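# Move mislabeled cartons from the wall shelf to the desk

## Task

On the wall shelf there is a row of cartons, and each one should sit above the shelf label bearing its own part number. Find every carton sitting above a label with a different number and put it on the desk. Every correctly placed carton must stay exactly where it was, neither moved nor rotated. No carton may topple or be left leaning, or the task fails. A carton counts as placed only if it stays put without the robot holding it. When finished, open the gripper and pull the robot away.

## Robot and tools

ROBOT. A Hello Robot Stretch 3 with a single arm. It has a two-wheel differential base 0.33 m long and 0.34 m wide. A lift rides up and down a mast, and a telescoping arm reaches out sideways to the robot's right. The arm ends in a wrist with yaw, pitch and roll joints and a two-finger gripper. The base cannot drive sideways, so to move the gripper forward or back along a shelf you drive the base. The base turns on the spot about the point midway between its wheels, 0.05 m behind its front edge. With the arm pulled in and the wrist folded, a turn sweeps a circle of radius 0.28 m. An unfolded, level gripper reaches past that circle.

FRAMES. Base frame: origin on the floor between the drive wheels, x forward, y left, z up. Odometry frame is the base frame at the start of the scene. hand_pose is reported in the base frame, at the point where the closed fingertips meet. With all wrist joints at 0, its x axis is up, y points back along the arm toward the mast, and z points to the robot's rear.

TOOL execute_actions. Arguments: "actions", a list holding one action or none, and optional "cameras", a list drawn from head_camera, nav_camera, wrist_camera, all. Leaving "cameras" out or null returns every camera, and [] returns none. An empty actions list just reports state and images. An action may contain:
- "base" with exactly one key. translate_m is a relative drive in metres from where the base now is, -1 to 1, positive forward. rotate_rad is a relative turn in radians, -3.2 to 3.2, positive counter-clockwise (left).
- "joints", a dict of absolute targets by name, each an absolute position, not an offset: lift_m 0 to 1.1 (arm height on mast); arm_m 0 to 0.52 (extension); wrist_yaw_rad -1.345 to 4.42 (0 along the arm, positive toward the front, 3.0 folded over the base); wrist_pitch_rad -1.57 to 0.451 (0 level, negative tips fingers down); wrist_roll_rad -2.911 to 2.911; gripper_m -0.089 to 0.179 (larger is wider; the real fingertip gap is about 0.007 less when nearly shut and 0.025 less when fully open, and zero below 0.007); head_pan_rad -3.953 to 1.73 (0 forward, positive left, -1.57 looks along the arm); head_tilt_rad -1.53 to 0.419 (negative down).
- "contact_limits": only arm_m, a motor effort percentage 1 to 100 at which the arm motion halts with contact_stop. Lower means gentler. It also caps holding effort until the next action.
All motions in one action start together. Any action lasts at most 15 s. Joints and base left out of an action may keep pushing toward old targets. Bad keys or out-of-range values cause refusal with no motion. If a result reports a stop, the remaining calls in that reply are skipped.

TOOL wait: "seconds" 0 to 10. Nothing new is commanded, and the result matches an empty execute_actions.
TOOL zoom_image: "camera" plus "region" [x0, y0, x1, y1] in pixels of that camera's latest full image, at most 504x504. It gives an enlarged view.
TOOL finished_scene: "scene" number. It ends the scene once the last command has been held, and reports success. There is no undo.

RESULT LINES. joint_positions: current joint values. Done tolerances are lift/arm ±0.004, yaw/roll ±0.02, pitch ±0.05, gripper ±0.004, head ±0.02. base_status and joint_status: done, off_target (stopped short and may still push), contact_stop, time_out, torque_fault. After the last three the target is dropped. Arm and lift go slack after contact_stop until they are commanded again, and a slack lift can sink under load. on_its_own covers uncommanded parts, and "held at" is a target, not the actual position. motor_effort: percent of maximum, signed toward higher joint values, with the peak in brackets. It carries sizeable fixed bias plus noise, and out-of-rest-range effort suggests pushing or a load. Positive wheel effort pushes forward. base_odometry is wheel-based, so slip counts as motion. Heading runs -3.142 to 3.142. turned_by_wheels and turned_by_imu give the turn since the last result. base_tilt is in degrees, forward/right positive, with a fixed error of up to about 4. lidar_m: 12 distances in metres, sector 1 straight ahead, going counter-clockwise (4 left, 7 behind, 10 right). The scan plane is 0.17 m high, "-" means nothing seen, and the lidar misses glass and thin legs. wrist_depth_mm and head_depth_mm: 7x7 grids of median depth from the top left; the head grid is in its sideways image orientation. contact_limits line: active, default and maximum limit.

CAMERAS. head_camera and nav_camera are on the pan-tilt head; wrist_camera is on the gripper. Calibration lines give K, distortion and T_world_to_cam (base frame to camera). Expect small per-scene offsets, larger for the wrist camera.

GRIPPER. Grip force is reduced here, roughly 25 N per pad, so cartons may slip. To grasp, command gripper_m below the carton width. To release, go at least 0.02 above the contact value. Readings do not confirm a hold, so check with images. Send a new value to re-squeeze.

SPEED. Fast base motion (0.30 m/s, 1.9 rad/s) only when stowed: lift_m under 0.30, arm_m under 0.03, wrist_yaw_rad over 2.54. Otherwise it is 0.10 m/s and 0.63 rad/s.

SAFETY. Fold or unfold the wrist only with lift_m 0.32 to 0.95, pitch -0.4 and roll near 0. After folding, the lift may drop to 0.25. For yaw below -0.4, keep pitch at -0.5 or lower. Pushing the arm into something solid with the gripper above about 0.45 m can tip the robot, and so can a second push after a contact_stop. Don't drive while gripping or hooking a fixed object. If the robot snags, reverse the last move in small steps, back the gripper off, and lower the lift to about 0.2 if it stays tilted. Wrist servos cut out for 10 s after sustained strain. Base, wrist and head have no contact stop. Avoid drops, knocking cartons over, sliding neighbours, and hard impacts. Place cartons upright and stable on the desk, then open and move away.

Each tool is called as name(argument=value, ...) on one line, values as JSON.

## Session

execute_actions(actions=[])

Scene clock: 0.00 s.
base_odometry: x=+0.000 y=+0.000 heading=+0.000 (m, m, rad; odometry frame)
turned_by_wheels: +0.000 (rad since the last result)
turned_by_imu: +0.000 (rad since the last result)
base_tilt: forward=+1.9 right=+0.9 (deg)
lidar_m: 1.91 2.30 1.89 2.13 2.06 1.47 1.60 2.26 2.41 2.42 2.10 1.89
head_depth_mm: 1785 1793 1769 1779 1760 1752 1735 / 1828 1847 1827 1843 1822 1796 1810 / 1903 1908 1889 1897 1883 1870 1882 / 1954 1981 1955 1964 1930 1927 1927 / 1989 2038 2025 2010 1996 1986 1975 / 1970 2108 2115 2057 2070 2059 2059 / 2010 2193 2154 2161 2154 2141 2130
base_status: not commanded
joint_positions: lift_m=+0.386 arm_m=-0.002 wrist_yaw_rad=+3.029 wrist_pitch_rad=-0.565 wrist_roll_rad=-0.016 gripper_m=+0.037 head_pan_rad=+0.020 head_tilt_rad=+0.010
joint_status: not commanded
motor_effort: left_wheel=+0 right_wheel=+0 lift_m=+30 arm_m=+0 wrist_yaw_rad=+0 wrist_pitch_rad=+6 wrist_roll_rad=+0 gripper_m=+1 head_pan_rad=+0 head_tilt_rad=+1 (%)
hand_pose: x=+0.0017 y=+0.0596 z=+0.3675 quat_wxyz=(+0.234, +0.684, +0.161, +0.672) (m; base frame)
wrist_depth_mm: - - - - - - - / - - - - - - - / 838 843 870 907 941 937 978 / 704 697 738 728 766 784 798 / 596 607 - 627 639 651 667 / 527 547 - 566 554 564 575 / 474 - - 485 496 496 505
pictures: head_camera (sideways: a quarter turn clockwise sets it upright), nav_camera (sideways: a quarter turn counterclockwise sets it upright), wrist_camera
Images, in order (width x height): head_camera 896x504, nav_camera 672x504, wrist_camera 644x364.

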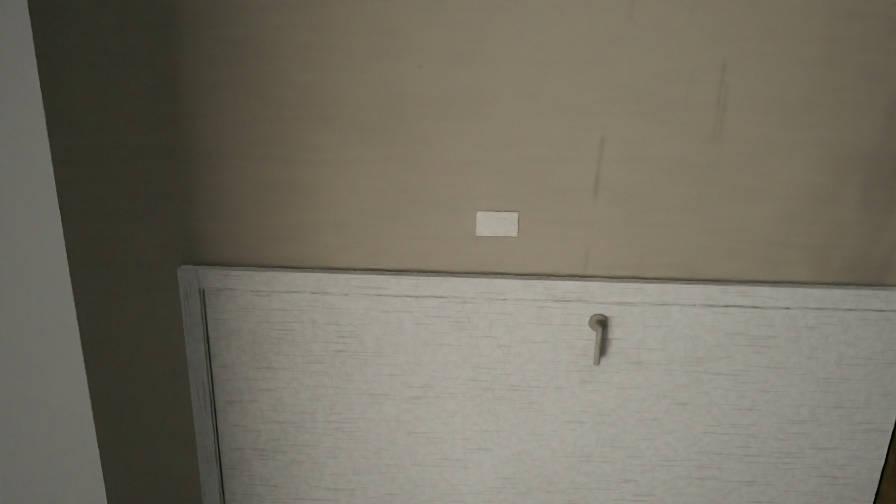

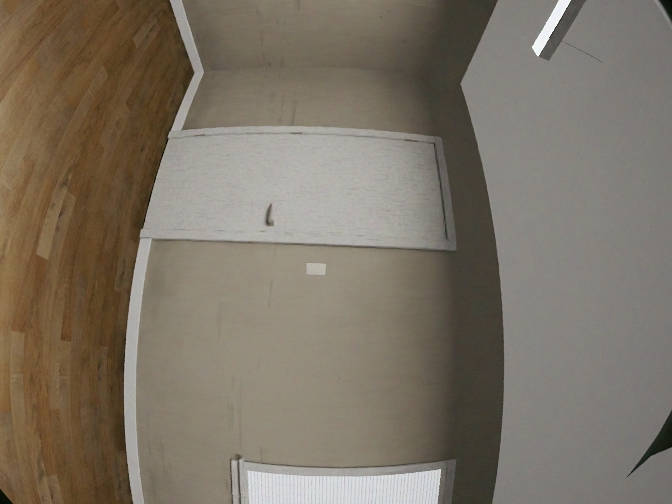

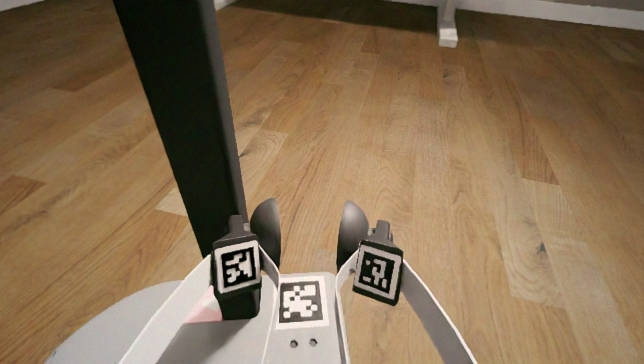

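Look around.

execute_actions(actions=[{"joints":{"head_pan_rad":1.57,"head_tilt_rad":-0.4}}], cameras=["head_camera","nav_camera"])

execute_actions(actions=[{"joints":{"head_pan_rad":-1.57,"head_tilt_rad":-0.4}}], cameras=["head_camera","nav_camera"])

execute_actions(actions=[{"joints":{"head_pan_rad":-3.14,"head_tilt_rad":-0.4}}], cameras=["head_camera","nav_camera"])

Scene clock: 4.57 s.
base_odometry: x=+0.000 y=+0.000 heading=+0.000 (m, m, rad; odometry frame)
turned_by_wheels: +0.000 (rad since the last result)
turned_by_imu: -0.001 (rad since the last result)
base_tilt: forward=+2.0 right=+0.8 (deg)
lidar_m: 1.90 2.30 1.89 2.14 2.05 1.48 1.61 2.27 2.41 2.42 2.10 1.89
head_depth_mm: 1977 2072 2197 1948 2432 1829 1485 / 2021 2124 2228 1938 2392 1818 1486 / 2050 2217 2272 2500 2371 1817 1465 / 2097 2289 2350 2577 2395 1817 1474 / 2186 2338 2446 2664 2346 1814 1457 / 2280 2403 2531 2747 2322 1804 1448 / 2327 2507 2703 2858 2339 1799 1447
base_status: not commanded
joint_positions: lift_m=+0.386 arm_m=-0.002 wrist_yaw_rad=+3.029 wrist_pitch_rad=-0.565 wrist_roll_rad=-0.016 gripper_m=+0.037 head_pan_rad=+1.563 head_tilt_rad=-0.395
joint_status: all done
motor_effort: left_wheel=+0(0) right_wheel=+1(0) lift_m=+29(29) arm_m=+0(0) wrist_yaw_rad=+0(0) wrist_pitch_rad=+6(7) wrist_roll_rad=+0(0) gripper_m=-1(0) head_pan_rad=+4(46) head_tilt_rad=-2(26) (%)
hand_pose: x=+0.0017 y=+0.0596 z=+0.3675 quat_wxyz=(+0.234, +0.684, +0.161, +0.672) (m; base frame)
wrist_depth_mm: - - - - - - - / - - - - - - - / 827 855 874 892 926 937 - / 685 712 739 750 762 780 804 / 598 612 - 621 652 659 667 / 520 538 - 563 562 566 582 / 468 - - - 487 498 504
pictures: head_camera (sideways: a quarter turn clockwise sets it upright), nav_camera (sideways: a quarter turn counterclockwise sets it upright)
camera_calibration (this result's frames):
head_camera: T_world_to_cam=[[0.0254894, -0.356574, -0.933919, 1.2296], [-0.999599, 0.00241387, -0.0282036, 0.0491136], [0.012311, 0.934264, -0.356369, 0.425352], [0, 0, 0, 1]] pos_world=[0.0125155, 0.0409348, 1.30132]
nav_camera: T_world_to_cam=[[-0.0314064, 0.349479, 0.936418, -1.1775], [0.998663, -0.0275255, 0.0437668, -0.0111208], [0.0410709, 0.93654, -0.348147, 0.414783], [0, 0, 0, 1]] pos_world=[-0.0429108, 0.0227461, 1.24753]
Images, in order (width x height): head_camera 896x504, nav_camera 672x504.

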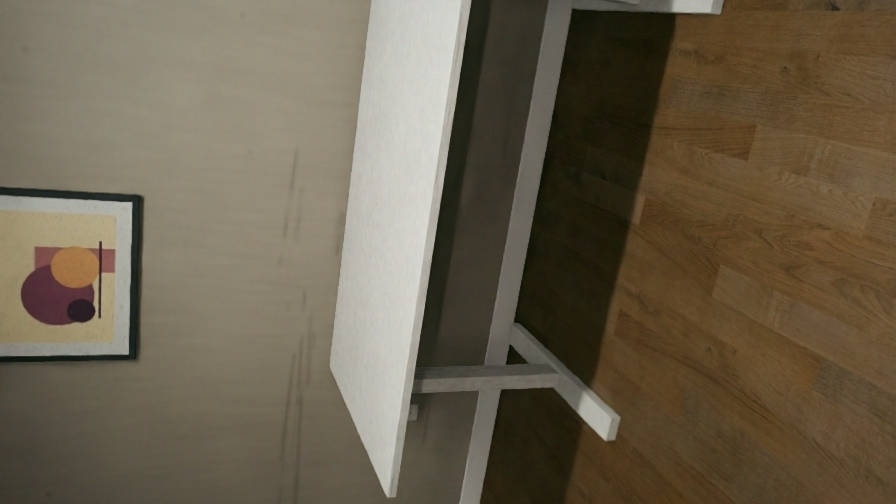

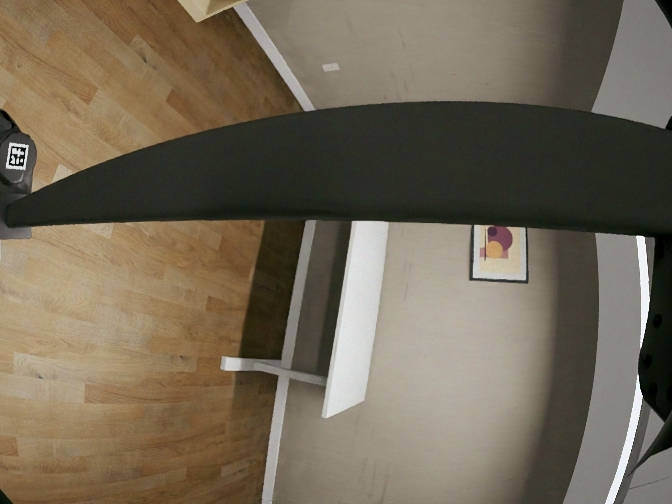

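Scene clock: 6.63 s.
base_odometry: x=+0.000 y=+0.000 heading=+0.000 (m, m, rad; odometry frame)
turned_by_wheels: +0.000 (rad since the last result)
turned_by_imu: +0.000 (rad since the last result)
base_tilt: forward=+1.9 right=+0.9 (deg)
lidar_m: 1.90 2.29 1.89 2.14 2.05 1.48 1.60 2.26 2.41 2.42 2.10 1.89
head_depth_mm: 2041 2153 2220 2420 2414 1831 1485 / 2074 2216 2301 2515 2408 1829 1476 / 2169 2298 2449 2591 2390 1833 1466 / 2231 2375 2488 2694 2356 1811 1474 / 2274 2462 2633 2826 2389 1807 1466 / 2380 2542 2708 2883 2339 1796 1452 / 2449 2625 2789 2960 2351 1785 1451
base_status: not commanded
joint_positions: lift_m=+0.386 arm_m=-0.002 wrist_yaw_rad=+3.029 wrist_pitch_rad=-0.565 wrist_roll_rad=-0.016 gripper_m=+0.037 head_pan_rad=-1.563 head_tilt_rad=-0.395
joint_status: all done
motor_effort: left_wheel=+1(1) right_wheel=+0(0) lift_m=+29(29) arm_m=+0(0) wrist_yaw_rad=+0(0) wrist_pitch_rad=+7(7) wrist_roll_rad=+0(1) gripper_m=-1(1) head_pan_rad=-4(48) head_tilt_rad=-3(1) (%)
hand_pose: x=+0.0017 y=+0.0596 z=+0.3675 quat_wxyz=(+0.234, +0.684, +0.161, +0.672) (m; base frame)
wrist_depth_mm: - - - - - - - / - - - - - - - / 825 843 883 922 941 942 979 / 690 716 751 738 756 773 800 / 589 602 - 619 639 653 657 / 516 541 - 565 554 574 582 / 464 - - - 490 501 510
pictures: head_camera (sideways: a quarter turn clockwise sets it upright), nav_camera (sideways: a quarter turn counterclockwise sets it upright)
camera_calibration (this result's frames):
head_camera: T_world_to_cam=[[-0.0312153, 0.35631, -0.933846, 1.22985], [0.999509, 0.0136488, -0.0282025, 0.0369175], [0.00269708, -0.934268, -0.356561, 0.42566], [0, 0, 0, 1]] pos_world=[0.0003429, -0.0410324, 1.30131]
nav_camera: T_world_to_cam=[[0.0370176, -0.349122, 0.936346, -1.17783], [-0.998976, 0.0114714, 0.0437708, 0.00105963], [-0.0260225, -0.937007, -0.348339, 0.415442], [0, 0, 0, 1]] pos_world=[0.0554698, -0.0219448, 1.24752]
Images, in order (width x height): head_camera 896x504, nav_camera 672x504.

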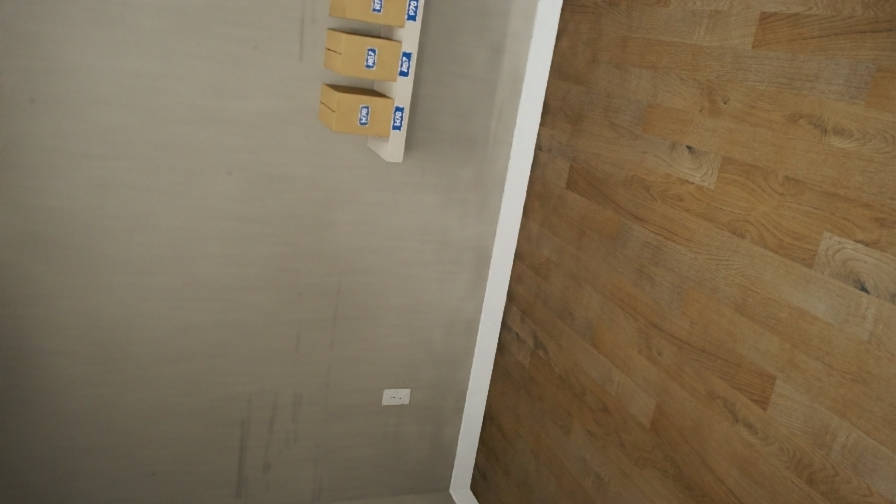

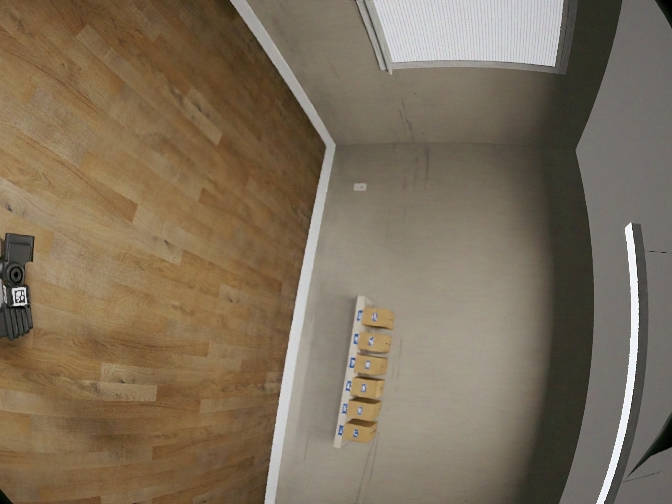

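Scene clock: 8.00 s.
base_odometry: x=+0.000 y=+0.000 heading=+0.000 (m, m, rad; odometry frame)
turned_by_wheels: +0.000 (rad since the last result)
turned_by_imu: +0.000 (rad since the last result)
base_tilt: forward=+2.0 right=+0.7 (deg)
lidar_m: 1.90 2.30 1.89 2.13 2.05 1.47 1.61 2.26 2.41 2.43 2.10 1.89
head_depth_mm: 1552 1644 1744 1798 1778 1732 1491 / 1600 1694 1798 1857 1872 1774 1479 / 1650 1744 1872 1936 1924 1802 1468 / 1695 1828 1949 1978 1954 1804 1480 / 1753 1869 1992 2125 2155 1813 1459 / 1822 1934 2088 2251 2312 1791 1448 / 1871 1994 2160 2346 2327 1773 1448
base_status: not commanded
joint_positions: lift_m=+0.386 arm_m=-0.002 wrist_yaw_rad=+3.029 wrist_pitch_rad=-0.565 wrist_roll_rad=-0.016 gripper_m=+0.037 head_pan_rad=-3.133 head_tilt_rad=-0.395
joint_status: all done
motor_effort: left_wheel=+0(0) right_wheel=+1(0) lift_m=+29(30) arm_m=+0(0) wrist_yaw_rad=-1(0) wrist_pitch_rad=+6(7) wrist_roll_rad=+0(1) gripper_m=+0(0) head_pan_rad=-4(49) head_tilt_rad=-2(3) (%)
hand_pose: x=+0.0017 y=+0.0596 z=+0.3675 quat_wxyz=(+0.234, +0.684, +0.161, +0.672) (m; base frame)
wrist_depth_mm: - - - - - - - / - - - - - - - / 848 843 888 901 910 937 978 / 701 704 757 745 778 771 786 / 596 614 - 611 643 656 659 / 522 545 - 565 557 567 583 / 475 - - - 487 501 506
pictures: head_camera (sideways: a quarter turn clockwise sets it upright), nav_camera (sideways: a quarter turn counterclockwise sets it upright)
camera_calibration (this result's frames):
head_camera: T_world_to_cam=[[0.356315, 0.0314986, -0.933835, 1.22748], [0.0144438, -0.999498, -0.0282023, 0.0429262], [-0.934254, -0.00343918, -0.356591, 0.431414], [0, 0, 0, 1]] pos_world=[-0.0349369, 0.00572452, 1.30131]
nav_camera: T_world_to_cam=[[-0.349122, -0.0372952, 0.936335, -1.17546], [0.0106764, 0.998985, 0.0437714, -0.00510008], [-0.937016, 0.0252783, -0.348369, 0.421038], [0, 0, 0, 1]] pos_world=[-0.0158038, -0.0493872, 1.24752]
Images, in order (width x height): head_camera 896x504, nav_camera 672x504.

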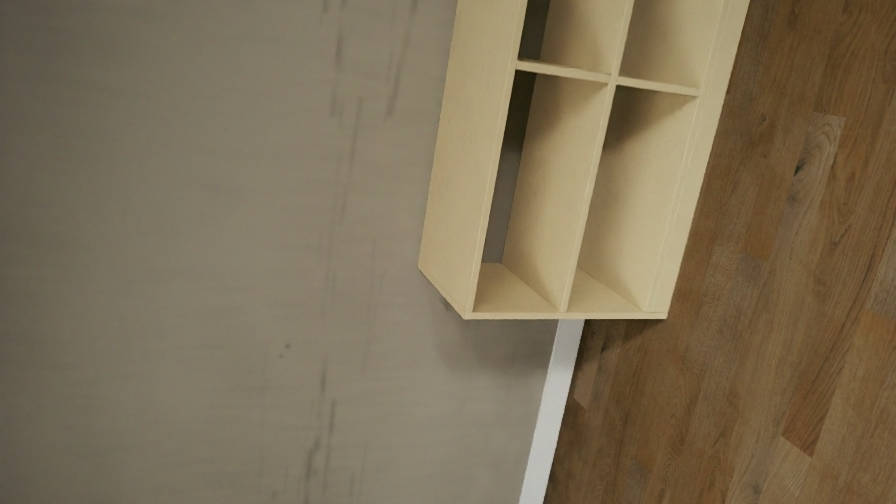

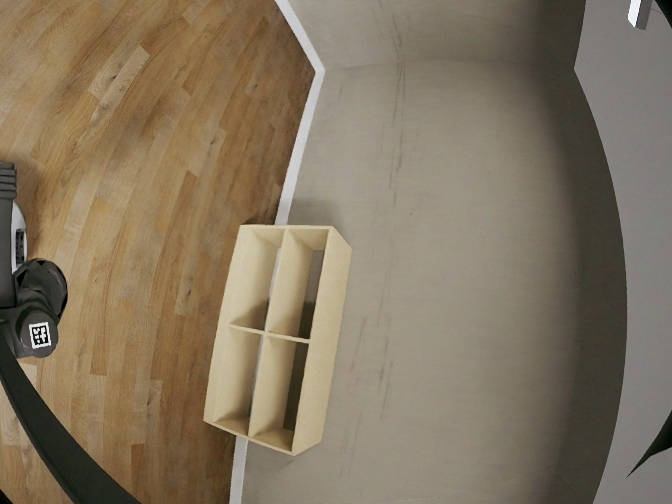

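execute_actions(actions=[{"joints":{"head_pan_rad":-1.95,"head_tilt_rad":-0.2}}], cameras=["head_camera"])

Scene clock: 11.73 s.
base_odometry: x=+0.000 y=+0.000 heading=+0.000 (m, m, rad; odometry frame)
turned_by_wheels: +0.000 (rad since the last result)
turned_by_imu: -0.001 (rad since the last result)
base_tilt: forward=+2.1 right=+0.9 (deg)
lidar_m: 1.90 2.30 1.88 2.13 2.05 1.47 1.61 2.26 2.41 2.42 2.10 1.89
head_depth_mm: 2218 2311 2378 2495 2610 2385 1784 / 2190 2278 2358 2441 2594 2356 1788 / 2190 2276 2351 2428 2504 2368 1780 / 2204 2253 2322 2397 2543 2332 1767 / 2167 2257 2339 2366 2462 2292 1759 / 2146 2240 2304 2353 2488 2296 1759 / 2155 2226 2271 2384 2487 2289 1726
base_status: not commanded
joint_positions: lift_m=+0.386 arm_m=-0.002 wrist_yaw_rad=+3.029 wrist_pitch_rad=-0.565 wrist_roll_rad=-0.016 gripper_m=+0.037 head_pan_rad=-1.957 head_tilt_rad=-0.211
joint_status: all done
motor_effort: left_wheel=+0(0) right_wheel=+1(0) lift_m=+29(30) arm_m=+1(0) wrist_yaw_rad=+0(0) wrist_pitch_rad=+7(7) wrist_roll_rad=+0(1) gripper_m=+0(0) head_pan_rad=+3(48) head_tilt_rad=+5(19) (%)
hand_pose: x=+0.0017 y=+0.0596 z=+0.3675 quat_wxyz=(+0.234, +0.684, +0.161, +0.672) (m; base frame)
wrist_depth_mm: - - - - - - - / - - - - - - - / 827 848 898 911 924 954 972 / 706 706 732 751 763 763 798 / 589 611 - 635 654 654 664 / 519 546 - 558 558 565 588 / 469 - - - 487 499 505
pictures: head_camera (sideways: a quarter turn clockwise sets it upright)
camera_calibration (this result's frames):
head_camera: T_world_to_cam=[[0.0415524, 0.17735, -0.98327, 1.29398], [0.926016, -0.376387, -0.0287549, 0.0380918], [-0.37519, -0.909329, -0.179869, 0.197995], [0, 0, 0, 1]] pos_world=[-0.014756, -0.0351075, 1.30904]
Images, in order (width x height): head_camera 896x504.

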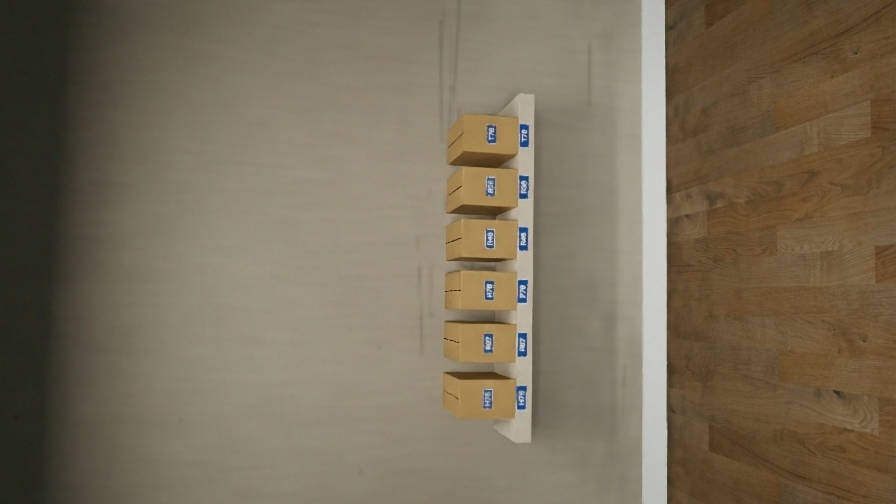

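execute_actions(actions=[{"base":{"rotate_rad":-1.96},"joints":{"lift_m":0.28,"head_pan_rad":0,"head_tilt_rad":-0.3}}], cameras=[])

execute_actions(actions=[{"base":{"translate_m":1.0}}], cameras=["head_camera"])

Scene clock: 19.33 s.
base_odometry: x=+0.000 y=+0.000 heading=-1.960 (m, m, rad; odometry frame)
turned_by_wheels: -1.960 (rad since the last result)
turned_by_imu: -1.981 (rad since the last result)
base_tilt: forward=+1.9 right=+0.9 (deg)
lidar_m: 2.41 2.48 1.99 1.89 1.95 2.44 1.89 2.14 1.57 1.47 1.61 2.53
head_depth_mm: 2171 2272 2365 2558 2616 2083 1632 / 2174 2285 2406 2500 2618 2052 1624 / 2114 2262 2354 2269 2639 2063 1609 / 2146 2252 2322 2258 2577 2070 1610 / 2132 2213 2326 2198 2541 2038 1595 / 2085 2208 2320 2215 2542 2029 1589 / 2091 2175 2297 2394 2524 2013 1582
base_status: done
joint_positions: lift_m=+0.281 arm_m=-0.002 wrist_yaw_rad=+3.029 wrist_pitch_rad=-0.565 wrist_roll_rad=-0.016 gripper_m=+0.037 head_pan_rad=-0.007 head_tilt_rad=-0.297
joint_status: all done
motor_effort: left_wheel=+3(18) right_wheel=-2(9) lift_m=+13(26) arm_m=+0(1) wrist_yaw_rad=-1(0) wrist_pitch_rad=+7(6) wrist_roll_rad=+0(0) gripper_m=+1(0) head_pan_rad=+5(45) head_tilt_rad=-2(11) (%)
hand_pose: x=+0.0017 y=+0.0596 z=+0.2619 quat_wxyz=(+0.234, +0.684, +0.161, +0.672) (m; base frame)
wrist_depth_mm: - - - - - - - / 822 851 902 915 938 959 - / 653 665 691 708 740 757 779 / 547 559 588 596 600 611 630 / 474 511 - - 516 515 522 / - - - - 436 446 454 / - - - - 383 393 402
pictures: none
No camera images: the call's "cameras" was empty. Leave "cameras" out to get every camera's image.

Scene clock: 24.43 s.
base_odometry: x=-0.379 y=-0.925 heading=-1.960 (m, m, rad; odometry frame)
turned_by_wheels: +0.000 (rad since the last result)
turned_by_imu: +0.003 (rad since the last result)
base_tilt: forward=+2.0 right=+0.7 (deg)
lidar_m: 1.42 1.46 1.95 1.93 1.99 2.62 2.88 2.11 1.72 1.48 1.87 1.49
head_depth_mm: 1246 1321 1382 1458 1277 1659 1618 / 1244 1309 1379 1462 1267 1643 1607 / 1249 1306 1367 1427 1264 1630 1608 / 1240 1293 1357 1427 1258 1616 1607 / 1224 1287 1356 1410 1233 1595 1596 / 1218 1276 1351 1409 1229 1592 1583 / 1213 1274 1334 1402 1231 1563 1584
base_status: done
joint_positions: lift_m=+0.281 arm_m=-0.002 wrist_yaw_rad=+3.029 wrist_pitch_rad=-0.565 wrist_roll_rad=-0.016 gripper_m=+0.037 head_pan_rad=-0.007 head_tilt_rad=-0.297
joint_status: not commanded
motor_effort: left_wheel=+3(15) right_wheel=-2(5) lift_m=+13(13) arm_m=+0(1) wrist_yaw_rad=+0(0) wrist_pitch_rad=+6(7) wrist_roll_rad=+0(1) gripper_m=+1(1) head_pan_rad=+3(4) head_tilt_rad=-2(1) (%)
hand_pose: x=+0.0017 y=+0.0596 z=+0.2619 quat_wxyz=(+0.234, +0.684, +0.161, +0.672) (m; base frame)
wrist_depth_mm: - - - - - - - / 823 847 882 907 943 970 - / 667 664 709 719 740 750 774 / 556 550 583 590 607 614 624 / 471 509 - - 504 518 526 / - - - - 440 450 456 / - - - - 385 396 398
pictures: head_camera (sideways: a quarter turn clockwise sets it upright)
camera_calibration (this result's frames):
head_camera: T_world_to_cam=[[-0.263915, -0.0265205, -0.964181, 1.27089], [0.0041, 0.999582, -0.0286165, 0.0435321], [0.964537, -0.0115055, -0.263696, 0.298933], [0, 0, 0, 1]] pos_world=[0.0468964, -0.00636996, 1.30544]
Images, in order (width x height): head_camera 896x504.

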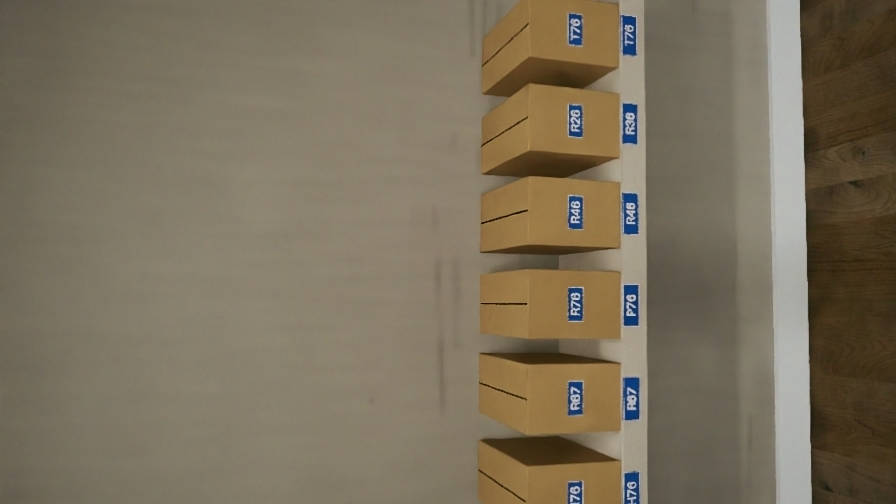

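zoom_image(camera="head_camera", region=[540, 0, 680, 250])

zoom_image(camera="head_camera", region=[540, 254, 680, 504])

Region (540, 0, 680, 250) of head_camera's 896x504 image, scaled by 2.016, with more detail than that image has; it fills the left 282 columns of this view, and the rest is white.

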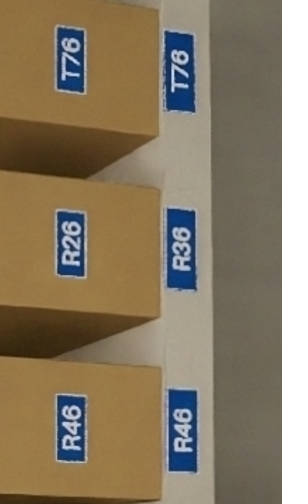

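Region (540, 254, 680, 504) of head_camera's 896x504 image, scaled by 2.016, with more detail than that image has; it fills the left 282 columns of this view, and the rest is white.

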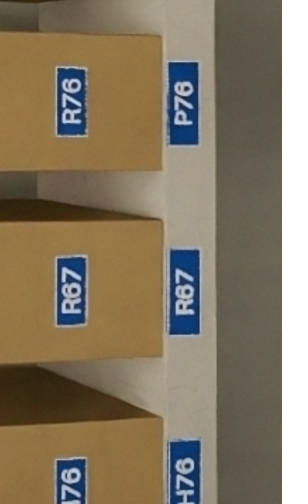

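execute_actions(actions=[{"base":{"translate_m":0.55}}], cameras=[])

execute_actions(actions=[{"base":{"rotate_rad":1.595},"joints":{"lift_m":0.66,"wrist_pitch_rad":-0.4,"wrist_roll_rad":0,"head_pan_rad":-1.57,"head_tilt_rad":-0.6}}], cameras=[])

execute_actions(actions=[{"joints":{"wrist_yaw_rad":0,"gripper_m":0.179}}], cameras=[])

execute_actions(actions=[{"joints":{"wrist_pitch_rad":0}}])

Scene clock: 39.70 s.
base_odometry: x=-0.588 y=-1.434 heading=-1.960 (m, m, rad; odometry frame)
turned_by_wheels: +0.000 (rad since the last result)
turned_by_imu: +0.001 (rad since the last result)
base_tilt: forward=+2.0 right=+0.9 (deg)
lidar_m: 0.87 0.90 1.20 1.95 2.01 2.68 3.41 2.52 1.68 1.80 1.29 0.92
head_depth_mm: 757 795 840 885 929 768 735 / 753 790 833 875 924 829 748 / 747 785 826 868 917 761 724 / 744 781 823 866 913 855 736 / 740 776 817 861 902 753 714 / 735 770 809 855 901 810 722 / 731 765 805 850 892 743 701
base_status: done
joint_positions: lift_m=+0.281 arm_m=-0.002 wrist_yaw_rad=+3.029 wrist_pitch_rad=-0.565 wrist_roll_rad=-0.016 gripper_m=+0.037 head_pan_rad=-0.007 head_tilt_rad=-0.297
joint_status: not commanded
motor_effort: left_wheel=+2(13) right_wheel=-2(5) lift_m=+13(12) arm_m=+0(0) wrist_yaw_rad=+0(0) wrist_pitch_rad=+7(7) wrist_roll_rad=+0(1) gripper_m=+1(1) head_pan_rad=+3(2) head_tilt_rad=-2(1) (%)
hand_pose: x=+0.0017 y=+0.0596 z=+0.2619 quat_wxyz=(+0.234, +0.684, +0.161, +0.672) (m; base frame)
wrist_depth_mm: - - - - - - 868 / 827 825 899 910 955 976 854 / 661 666 712 718 726 754 780 / 553 559 583 590 598 614 629 / 477 504 - - 513 517 529 / - - - - 442 444 454 / - - - - 384 393 402
pictures: none
No camera images: the call's "cameras" was empty. Leave "cameras" out to get every camera's image.

Scene clock: 44.00 s.
base_odometry: x=-0.588 y=-1.434 heading=-0.365 (m, m, rad; odometry frame)
turned_by_wheels: +1.595 (rad since the last result)
turned_by_imu: +1.614 (rad since the last result)
base_tilt: forward=+2.0 right=+0.8 (deg)
lidar_m: 1.95 2.02 2.74 3.41 2.05 1.67 1.79 1.25 0.91 0.87 0.90 1.23
head_depth_mm: 736 811 895 869 813 1328 1289 / 736 813 897 892 813 1333 1290 / 737 811 898 881 815 1327 1291 / 736 807 893 878 806 1319 1277 / 736 805 894 909 822 1309 1281 / 733 803 890 838 799 1304 1258 / 729 800 891 895 807 1311 1265
base_status: done
joint_positions: lift_m=+0.659 arm_m=-0.002 wrist_yaw_rad=+3.029 wrist_pitch_rad=-0.418 wrist_roll_rad=-0.007 gripper_m=+0.037 head_pan_rad=-1.563 head_tilt_rad=-0.593
joint_status: all done
motor_effort: left_wheel=-3(12) right_wheel=+4(12) lift_m=+45(48) arm_m=+0(1) wrist_yaw_rad=+0(0) wrist_pitch_rad=+9(10) wrist_roll_rad=+5(5) gripper_m=+1(1) head_pan_rad=-4(48) head_tilt_rad=-2(22) (%)
hand_pose: x=+0.0040 y=+0.0804 z=+0.6720 quat_wxyz=(+0.185, +0.696, +0.108, +0.685) (m; base frame)
wrist_depth_mm: - - - - - - - / - - - - - - - / - - - - - - - / - - - - - - - / - - - - - - - / 898 902 - 942 985 969 - / 767 783 806 811 819 825 848
pictures: none
No camera images: the call's "cameras" was empty. Leave "cameras" out to get every camera's image.

Scene clock: 46.53 s.
base_odometry: x=-0.588 y=-1.434 heading=-0.365 (m, m, rad; odometry frame)
turned_by_wheels: +0.000 (rad since the last result)
turned_by_imu: +0.000 (rad since the last result)
base_tilt: forward=+1.9 right=+0.8 (deg)
lidar_m: 1.94 2.02 2.75 3.39 2.05 1.68 1.80 1.25 0.91 0.87 0.91 1.23
head_depth_mm: 736 811 897 871 814 1329 1290 / 738 810 897 889 811 1326 1298 / 737 811 895 884 812 1318 1304 / 736 809 894 875 809 1313 1280 / 736 802 890 913 821 1307 1296 / 733 806 889 836 804 1312 1282 / 731 806 891 894 808 1304 1260
base_status: not commanded
joint_positions: lift_m=+0.659 arm_m=-0.002 wrist_yaw_rad=+0.003 wrist_pitch_rad=-0.418 wrist_roll_rad=-0.006 gripper_m=+0.134 head_pan_rad=-1.563 head_tilt_rad=-0.593
joint_status: gripper_m off_target (ended at +0.134, target +0.179); the others done
motor_effort: left_wheel=-3(3) right_wheel=+4(3) lift_m=+45(45) arm_m=+0(0) wrist_yaw_rad=-2(4) wrist_pitch_rad=+9(9) wrist_roll_rad=+4(5) gripper_m=+99(100) head_pan_rad=-5(4) head_tilt_rad=-3(3) (%)
hand_pose: x=-0.0208 y=-0.3671 z=+0.6720 quat_wxyz=(+0.694, +0.148, -0.689, -0.145) (m; base frame)
wrist_depth_mm: 352 340 355 344 344 348 339 / 380 370 377 373 372 377 379 / 401 399 402 400 401 402 409 / 768 760 759 761 743 740 759 / 844 810 860 844 839 844 858 / 892 865 906 914 943 915 967 / 772 797 807 809 814 846 851
pictures: none
No camera images: the call's "cameras" was empty. Leave "cameras" out to get every camera's image.

Scene clock: 47.53 s.
base_odometry: x=-0.588 y=-1.434 heading=-0.365 (m, m, rad; odometry frame)
turned_by_wheels: +0.000 (rad since the last result)
turned_by_imu: +0.000 (rad since the last result)
base_tilt: forward=+2.1 right=+0.8 (deg)
lidar_m: 1.95 2.01 2.74 3.40 2.06 1.68 1.80 1.25 0.91 0.87 0.91 1.23
head_depth_mm: 738 811 897 869 816 1335 1295 / 736 812 897 889 813 1312 1289 / 735 808 896 881 812 1319 1283 / 737 806 893 875 809 1315 1303 / 735 807 893 912 826 1321 1276 / 734 803 892 838 805 1310 1268 / 730 805 891 891 805 1318 1268
base_status: not commanded
joint_positions: lift_m=+0.659 arm_m=-0.002 wrist_yaw_rad=+0.003 wrist_pitch_rad=-0.021 wrist_roll_rad=-0.006 gripper_m=+0.172 head_pan_rad=-1.563 head_tilt_rad=-0.593
joint_status: all done
on_its_own: gripper_m moved +0.038 toward your old target +0.179
motor_effort: left_wheel=-3(3) right_wheel=+3(3) lift_m=+46(46) arm_m=-1(0) wrist_yaw_rad=-2(2) wrist_pitch_rad=+11(11) wrist_roll_rad=+4(4) gripper_m=+99(100) head_pan_rad=-4(4) head_tilt_rad=-3(2) (%)
hand_pose: x=-0.0207 y=-0.3983 z=+0.7684 quat_wxyz=(+0.709, +0.009, -0.705, -0.007) (m; base frame)
wrist_depth_mm: 576 577 584 588 596 602 599 / 609 594 606 606 613 615 615 / 378 376 416 521 380 456 623 / 386 389 388 393 388 397 397 / 394 397 403 405 405 405 411 / - 406 409 410 417 - 416 / 708 697 711 709 722 722 721
pictures: head_camera (sideways: a quarter turn clockwise sets it upright), nav_camera (sideways: a quarter turn counterclockwise sets it upright), wrist_camera
camera_calibration (this result's frames):
head_camera: T_world_to_cam=[[-0.0325438, 0.532899, -0.845553, 1.11468], [0.999469, 0.018914, -0.0265474, 0.034756], [0.00184566, -0.845968, -0.533231, 0.655555], [0, 0, 0, 1]] pos_world=[0.000328618, -0.0400928, 1.29301]
nav_camera: T_world_to_cam=[[0.0383522, -0.526342, 0.849408, -1.06442], [-0.998903, 0.00265654, 0.0467484, -0.00280558], [-0.0268621, -0.850269, -0.525663, 0.64619], [0, 0, 0, 1]] pos_world=[0.0553784, -0.0108068, 1.24394]
wrist_camera: T_world_to_cam=[[-0.999019, 0.0331489, 0.0293575, -0.0331468], [-0.0223673, 0.194411, -0.980665, 0.8585], [-0.0382154, -0.98036, -0.193479, -0.0776012], [0, 0, 0, 1]] pos_world=[-0.0168775, -0.24188, 0.827859]
Images, in order (width x height): head_camera 896x504, nav_camera 672x504, wrist_camera 644x364.

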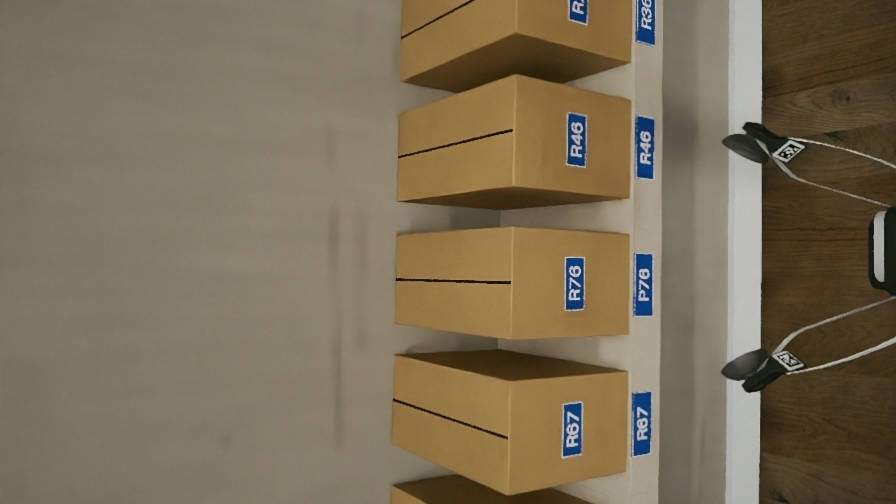

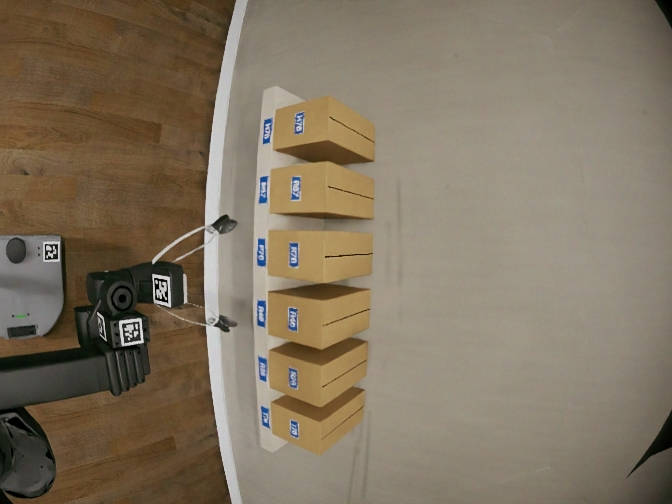

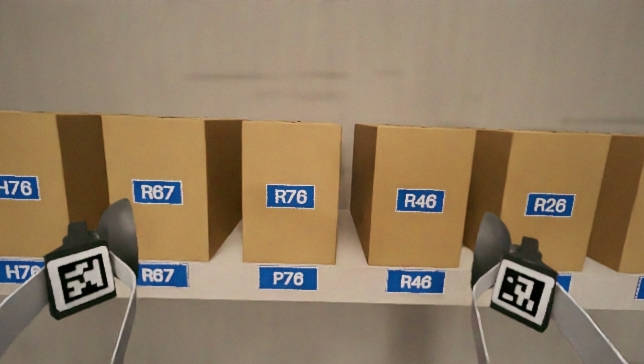

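execute_actions(actions=[{"base":{"translate_m":0.03},"joints":{"gripper_m":0.16,"arm_m":0.17,"lift_m":0.65,"head_tilt_rad":-0.75}}], cameras=["head_camera","wrist_camera"])

Scene clock: 60.80 s.
base_odometry: x=-0.560 y=-1.445 heading=-0.365 (m, m, rad; odometry frame)
turned_by_wheels: +0.000 (rad since the last result)
turned_by_imu: -0.001 (rad since the last result)
base_tilt: forward=+1.9 right=+0.9 (deg)
lidar_m: 1.92 1.99 2.70 3.41 2.07 1.70 1.83 1.25 0.91 0.87 0.91 1.23
head_depth_mm: 755 848 915 811 1348 1383 1200 / 758 853 866 787 1324 - - / 753 852 910 825 1302 - 1196 / 754 849 859 782 - 1311 1196 / 750 847 914 856 1339 1366 1190 / 751 846 848 782 1344 1353 1187 / 752 841 906 842 1338 1350 1188
base_status: done
joint_positions: lift_m=+0.651 arm_m=+0.170 wrist_yaw_rad=+0.002 wrist_pitch_rad=-0.020 wrist_roll_rad=-0.006 gripper_m=+0.160 head_pan_rad=-1.563 head_tilt_rad=-0.740
joint_status: all done
motor_effort: left_wheel=-3(6) right_wheel=+3(9) lift_m=+13(43) arm_m=+4(4) wrist_yaw_rad=-1(2) wrist_pitch_rad=+10(11) wrist_roll_rad=+4(4) gripper_m=+0(100) head_pan_rad=-5(5) head_tilt_rad=-5(18) (%)
hand_pose: x=-0.0210 y=-0.5703 z=+0.7602 quat_wxyz=(+0.709, +0.008, -0.705, -0.007) (m; base frame)
wrist_depth_mm: 420 426 425 435 425 431 434 / 435 437 439 449 446 447 447 / 203 205 259 208 258 212 211 / 210 212 214 213 233 215 216 / 217 220 222 221 251 223 224 / - 228 230 228 249 - 234 / 232 233 237 236 244 240 257
pictures: head_camera (sideways: a quarter turn clockwise sets it upright), wrist_camera
camera_calibration (this result's frames):
head_camera: T_world_to_cam=[[-0.0333814, 0.651578, -0.757847, 1.00035], [0.999442, 0.0225554, -0.0246305, 0.0322556], [0.00104487, -0.758247, -0.651967, 0.810027], [0, 0, 0, 1]] pos_world=[0.000309181, -0.0383342, 1.28702]
wrist_camera: T_world_to_cam=[[-0.998983, 0.0342584, 0.0293055, -0.0268064], [-0.0221481, 0.193244, -0.980901, 0.883437], [-0.0392672, -0.980553, -0.192288, -0.248859], [0, 0, 0, 1]] pos_world=[-0.0169847, -0.413819, 0.819497]
Images, in order (width x height): head_camera 896x504, wrist_camera 644x364.

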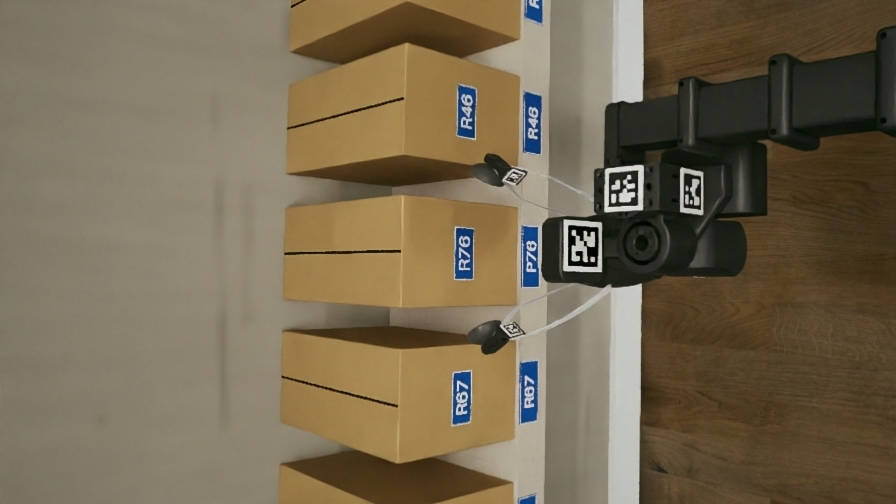

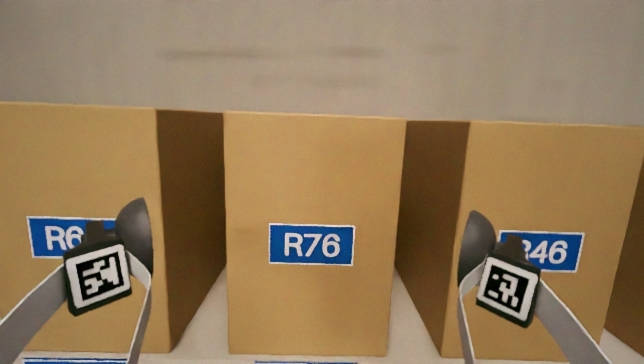

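execute_actions(actions=[{"base":{"translate_m":-0.004},"joints":{"gripper_m":0.135}}], cameras=["head_camera","wrist_camera"])

Scene clock: 65.67 s.
base_odometry: x=-0.564 y=-1.444 heading=-0.365 (m, m, rad; odometry frame)
turned_by_wheels: +0.000 (rad since the last result)
turned_by_imu: -0.001 (rad since the last result)
base_tilt: forward=+2.0 right=+0.8 (deg)
lidar_m: 1.92 1.99 2.70 3.42 2.07 1.70 1.82 1.25 0.91 0.87 0.91 1.23
head_depth_mm: 754 853 911 825 1347 1379 1195 / 756 852 871 787 1315 - - / 755 847 916 814 1305 - 1185 / 753 846 859 785 - 1310 1192 / 754 847 910 813 1351 1363 1196 / 755 847 853 779 1333 1356 1192 / 753 843 907 837 1337 1355 1183
base_status: done
joint_positions: lift_m=+0.651 arm_m=+0.170 wrist_yaw_rad=+0.002 wrist_pitch_rad=-0.020 wrist_roll_rad=-0.006 gripper_m=+0.135 head_pan_rad=-1.563 head_tilt_rad=-0.740
joint_status: all done
motor_effort: left_wheel=-3(9) right_wheel=+3(5) lift_m=+12(12) arm_m=+4(4) wrist_yaw_rad=-2(2) wrist_pitch_rad=+11(11) wrist_roll_rad=+5(5) gripper_m=-11(100) head_pan_rad=-4(4) head_tilt_rad=-5(4) (%)
hand_pose: x=-0.0210 y=-0.5703 z=+0.7602 quat_wxyz=(+0.709, +0.008, -0.705, -0.007) (m; base frame)
wrist_depth_mm: 422 425 429 431 429 436 436 / 436 441 444 446 454 453 454 / 204 205 269 208 278 212 212 / 210 212 215 214 243 216 218 / 217 216 222 220 269 221 226 / 223 229 230 229 283 230 234 / 232 233 236 237 251 240 251
pictures: head_camera (sideways: a quarter turn clockwise sets it upright), wrist_camera
camera_calibration (this result's frames):
head_camera: T_world_to_cam=[[-0.0333814, 0.651578, -0.757847, 1.00035], [0.999442, 0.0225554, -0.0246305, 0.0322556], [0.00104487, -0.758247, -0.651967, 0.810027], [0, 0, 0, 1]] pos_world=[0.000309181, -0.0383342, 1.28702]
wrist_camera: T_world_to_cam=[[-0.998983, 0.0342585, 0.0293055, -0.0268064], [-0.0221481, 0.193244, -0.980901, 0.883437], [-0.0392673, -0.980553, -0.192288, -0.248859], [0, 0, 0, 1]] pos_world=[-0.0169847, -0.413819, 0.819497]
Images, in order (width x height): head_camera 896x504, wrist_camera 644x364.

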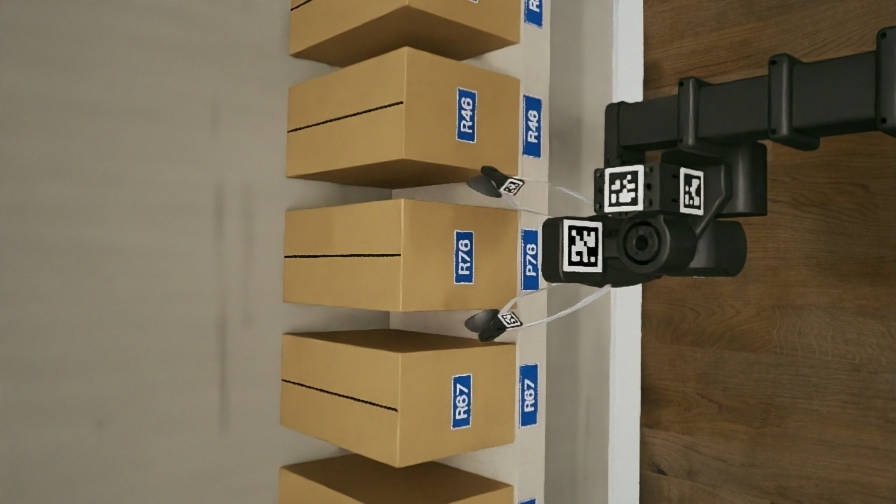

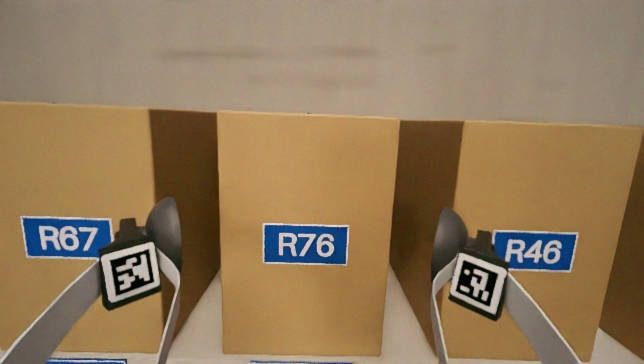

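execute_actions(actions=[{"joints":{"gripper_m":0.127,"arm_m":0.21}}], cameras=["head_camera","wrist_camera"])

Scene clock: 71.80 s.
base_odometry: x=-0.564 y=-1.444 heading=-0.365 (m, m, rad; odometry frame)
turned_by_wheels: +0.000 (rad since the last result)
turned_by_imu: -0.001 (rad since the last result)
base_tilt: forward=+2.0 right=+0.8 (deg)
lidar_m: 1.92 1.99 2.70 3.39 2.07 1.70 1.82 1.25 0.91 0.87 0.90 1.23
head_depth_mm: 753 849 911 827 1359 1373 1223 / 753 853 870 787 1313 - - / 756 847 914 812 880 1316 1196 / 755 848 858 786 - 1339 1195 / 754 846 914 839 1335 1369 1189 / 753 845 849 784 1334 1353 1185 / 752 849 908 840 1334 1352 1185
base_status: not commanded
joint_positions: lift_m=+0.651 arm_m=+0.210 wrist_yaw_rad=+0.002 wrist_pitch_rad=-0.020 wrist_roll_rad=-0.006 gripper_m=+0.127 head_pan_rad=-1.563 head_tilt_rad=-0.740
joint_status: all done
motor_effort: left_wheel=-3(3) right_wheel=+3(4) lift_m=+12(12) arm_m=+4(5) wrist_yaw_rad=-1(1) wrist_pitch_rad=+10(11) wrist_roll_rad=+4(4) gripper_m=+0(100) head_pan_rad=-5(4) head_tilt_rad=-5(4) (%)
hand_pose: x=-0.0210 y=-0.6103 z=+0.7602 quat_wxyz=(+0.709, +0.008, -0.705, -0.007) (m; base frame)
wrist_depth_mm: 384 386 391 393 396 398 400 / 397 395 404 404 404 404 416 / 165 190 168 168 223 188 172 / 170 192 173 172 220 176 175 / 176 177 177 178 181 182 181 / 180 224 185 184 188 186 188 / 189 199 190 192 225 195 195
pictures: head_camera (sideways: a quarter turn clockwise sets it upright), wrist_camera
camera_calibration (this result's frames):
head_camera: T_world_to_cam=[[-0.0333812, 0.651578, -0.757847, 1.00035], [0.999442, 0.0225552, -0.0246305, 0.0322556], [0.00104469, -0.758246, -0.651967, 0.810028], [0, 0, 0, 1]] pos_world=[0.000309172, -0.0383342, 1.28702]
wrist_camera: T_world_to_cam=[[-0.998983, 0.0342587, 0.0293055, -0.0254362], [-0.022148, 0.193243, -0.980901, 0.891165], [-0.0392674, -0.980553, -0.192288, -0.288074], [0, 0, 0, 1]] pos_world=[-0.0169848, -0.453812, 0.819497]
Images, in order (width x height): head_camera 896x504, wrist_camera 644x364.

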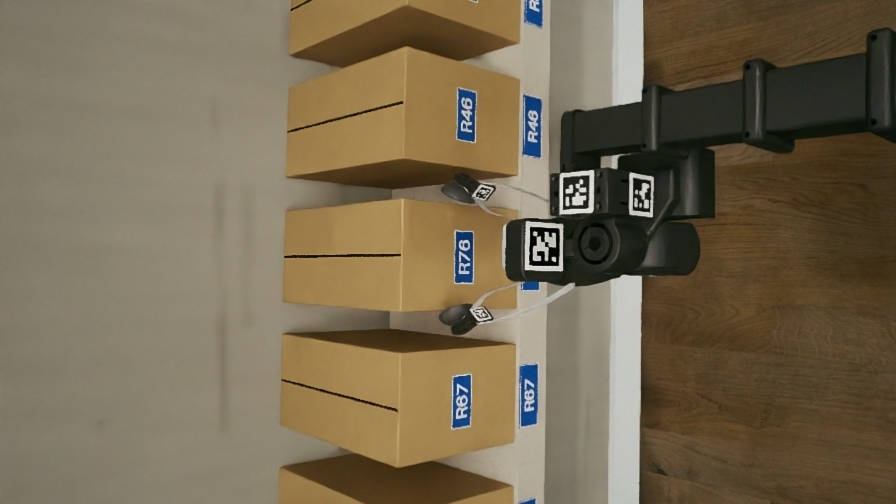

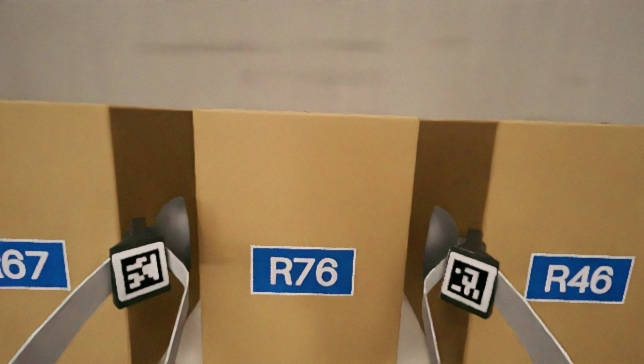

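execute_actions(actions=[{"joints":{"arm_m":0.25},"contact_limits":{"arm_m":12}}], cameras=["head_camera","wrist_camera"])

Scene clock: 76.10 s.
base_odometry: x=-0.564 y=-1.444 heading=-0.365 (m, m, rad; odometry frame)
turned_by_wheels: +0.000 (rad since the last result)
turned_by_imu: -0.001 (rad since the last result)
base_tilt: forward=+1.9 right=+0.8 (deg)
lidar_m: 1.92 1.99 2.71 3.39 2.08 1.70 1.83 1.25 0.91 0.87 0.90 1.23
head_depth_mm: 756 847 913 827 1350 1386 1221 / 758 849 876 787 1310 - - / 756 850 916 815 - 1349 1197 / 753 846 855 773 - 1366 1188 / 752 850 907 879 1340 1367 1196 / 752 847 848 782 1339 1357 1190 / 753 844 911 839 1337 1352 1189
base_status: not commanded
joint_positions: lift_m=+0.651 arm_m=+0.249 wrist_yaw_rad=+0.002 wrist_pitch_rad=-0.021 wrist_roll_rad=-0.006 gripper_m=+0.127 head_pan_rad=-1.563 head_tilt_rad=-0.740
joint_status: all done
motor_effort: left_wheel=-2(3) right_wheel=+3(4) lift_m=+12(12) arm_m=+9(9) wrist_yaw_rad=-2(1) wrist_pitch_rad=+11(11) wrist_roll_rad=+4(4) gripper_m=-13(11) head_pan_rad=-4(5) head_tilt_rad=-5(4) (%)
contact_limits: arm_m 12 (drawing in: default 22, maximum 36; extending or still: default 30, maximum 49)
hand_pose: x=-0.0209 y=-0.6499 z=+0.7600 quat_wxyz=(+0.709, +0.008, -0.705, -0.007) (m; base frame)
wrist_depth_mm: 349 352 355 358 357 356 358 / 360 364 362 369 369 370 373 / 136 178 133 134 135 174 133 / 137 179 137 138 139 161 135 / 139 158 142 142 144 150 140 / 140 206 147 148 149 144 145 / 147 199 152 153 154 168 149
pictures: head_camera (sideways: a quarter turn clockwise sets it upright), wrist_camera
camera_calibration (this result's frames):
head_camera: T_world_to_cam=[[-0.0333812, 0.651578, -0.757847, 1.00035], [0.999442, 0.0225552, -0.0246305, 0.0322556], [0.00104468, -0.758246, -0.651968, 0.810028], [0, 0, 0, 1]] pos_world=[0.000309172, -0.0383342, 1.28702]
wrist_camera: T_world_to_cam=[[-0.998984, 0.0341992, 0.0293376, -0.0241305], [-0.0221566, 0.194104, -0.980731, 0.89901], [-0.0392348, -0.980385, -0.193149, -0.326097], [0, 0, 0, 1]] pos_world=[-0.0169813, -0.493377, 0.81941]
Images, in order (width x height): head_camera 896x504, wrist_camera 644x364.

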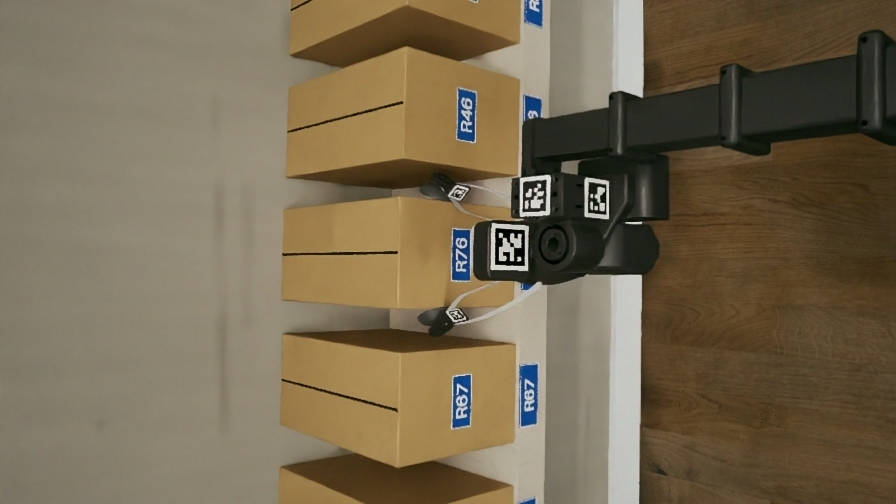

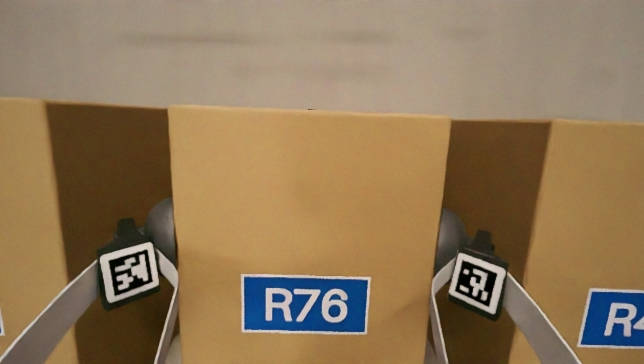

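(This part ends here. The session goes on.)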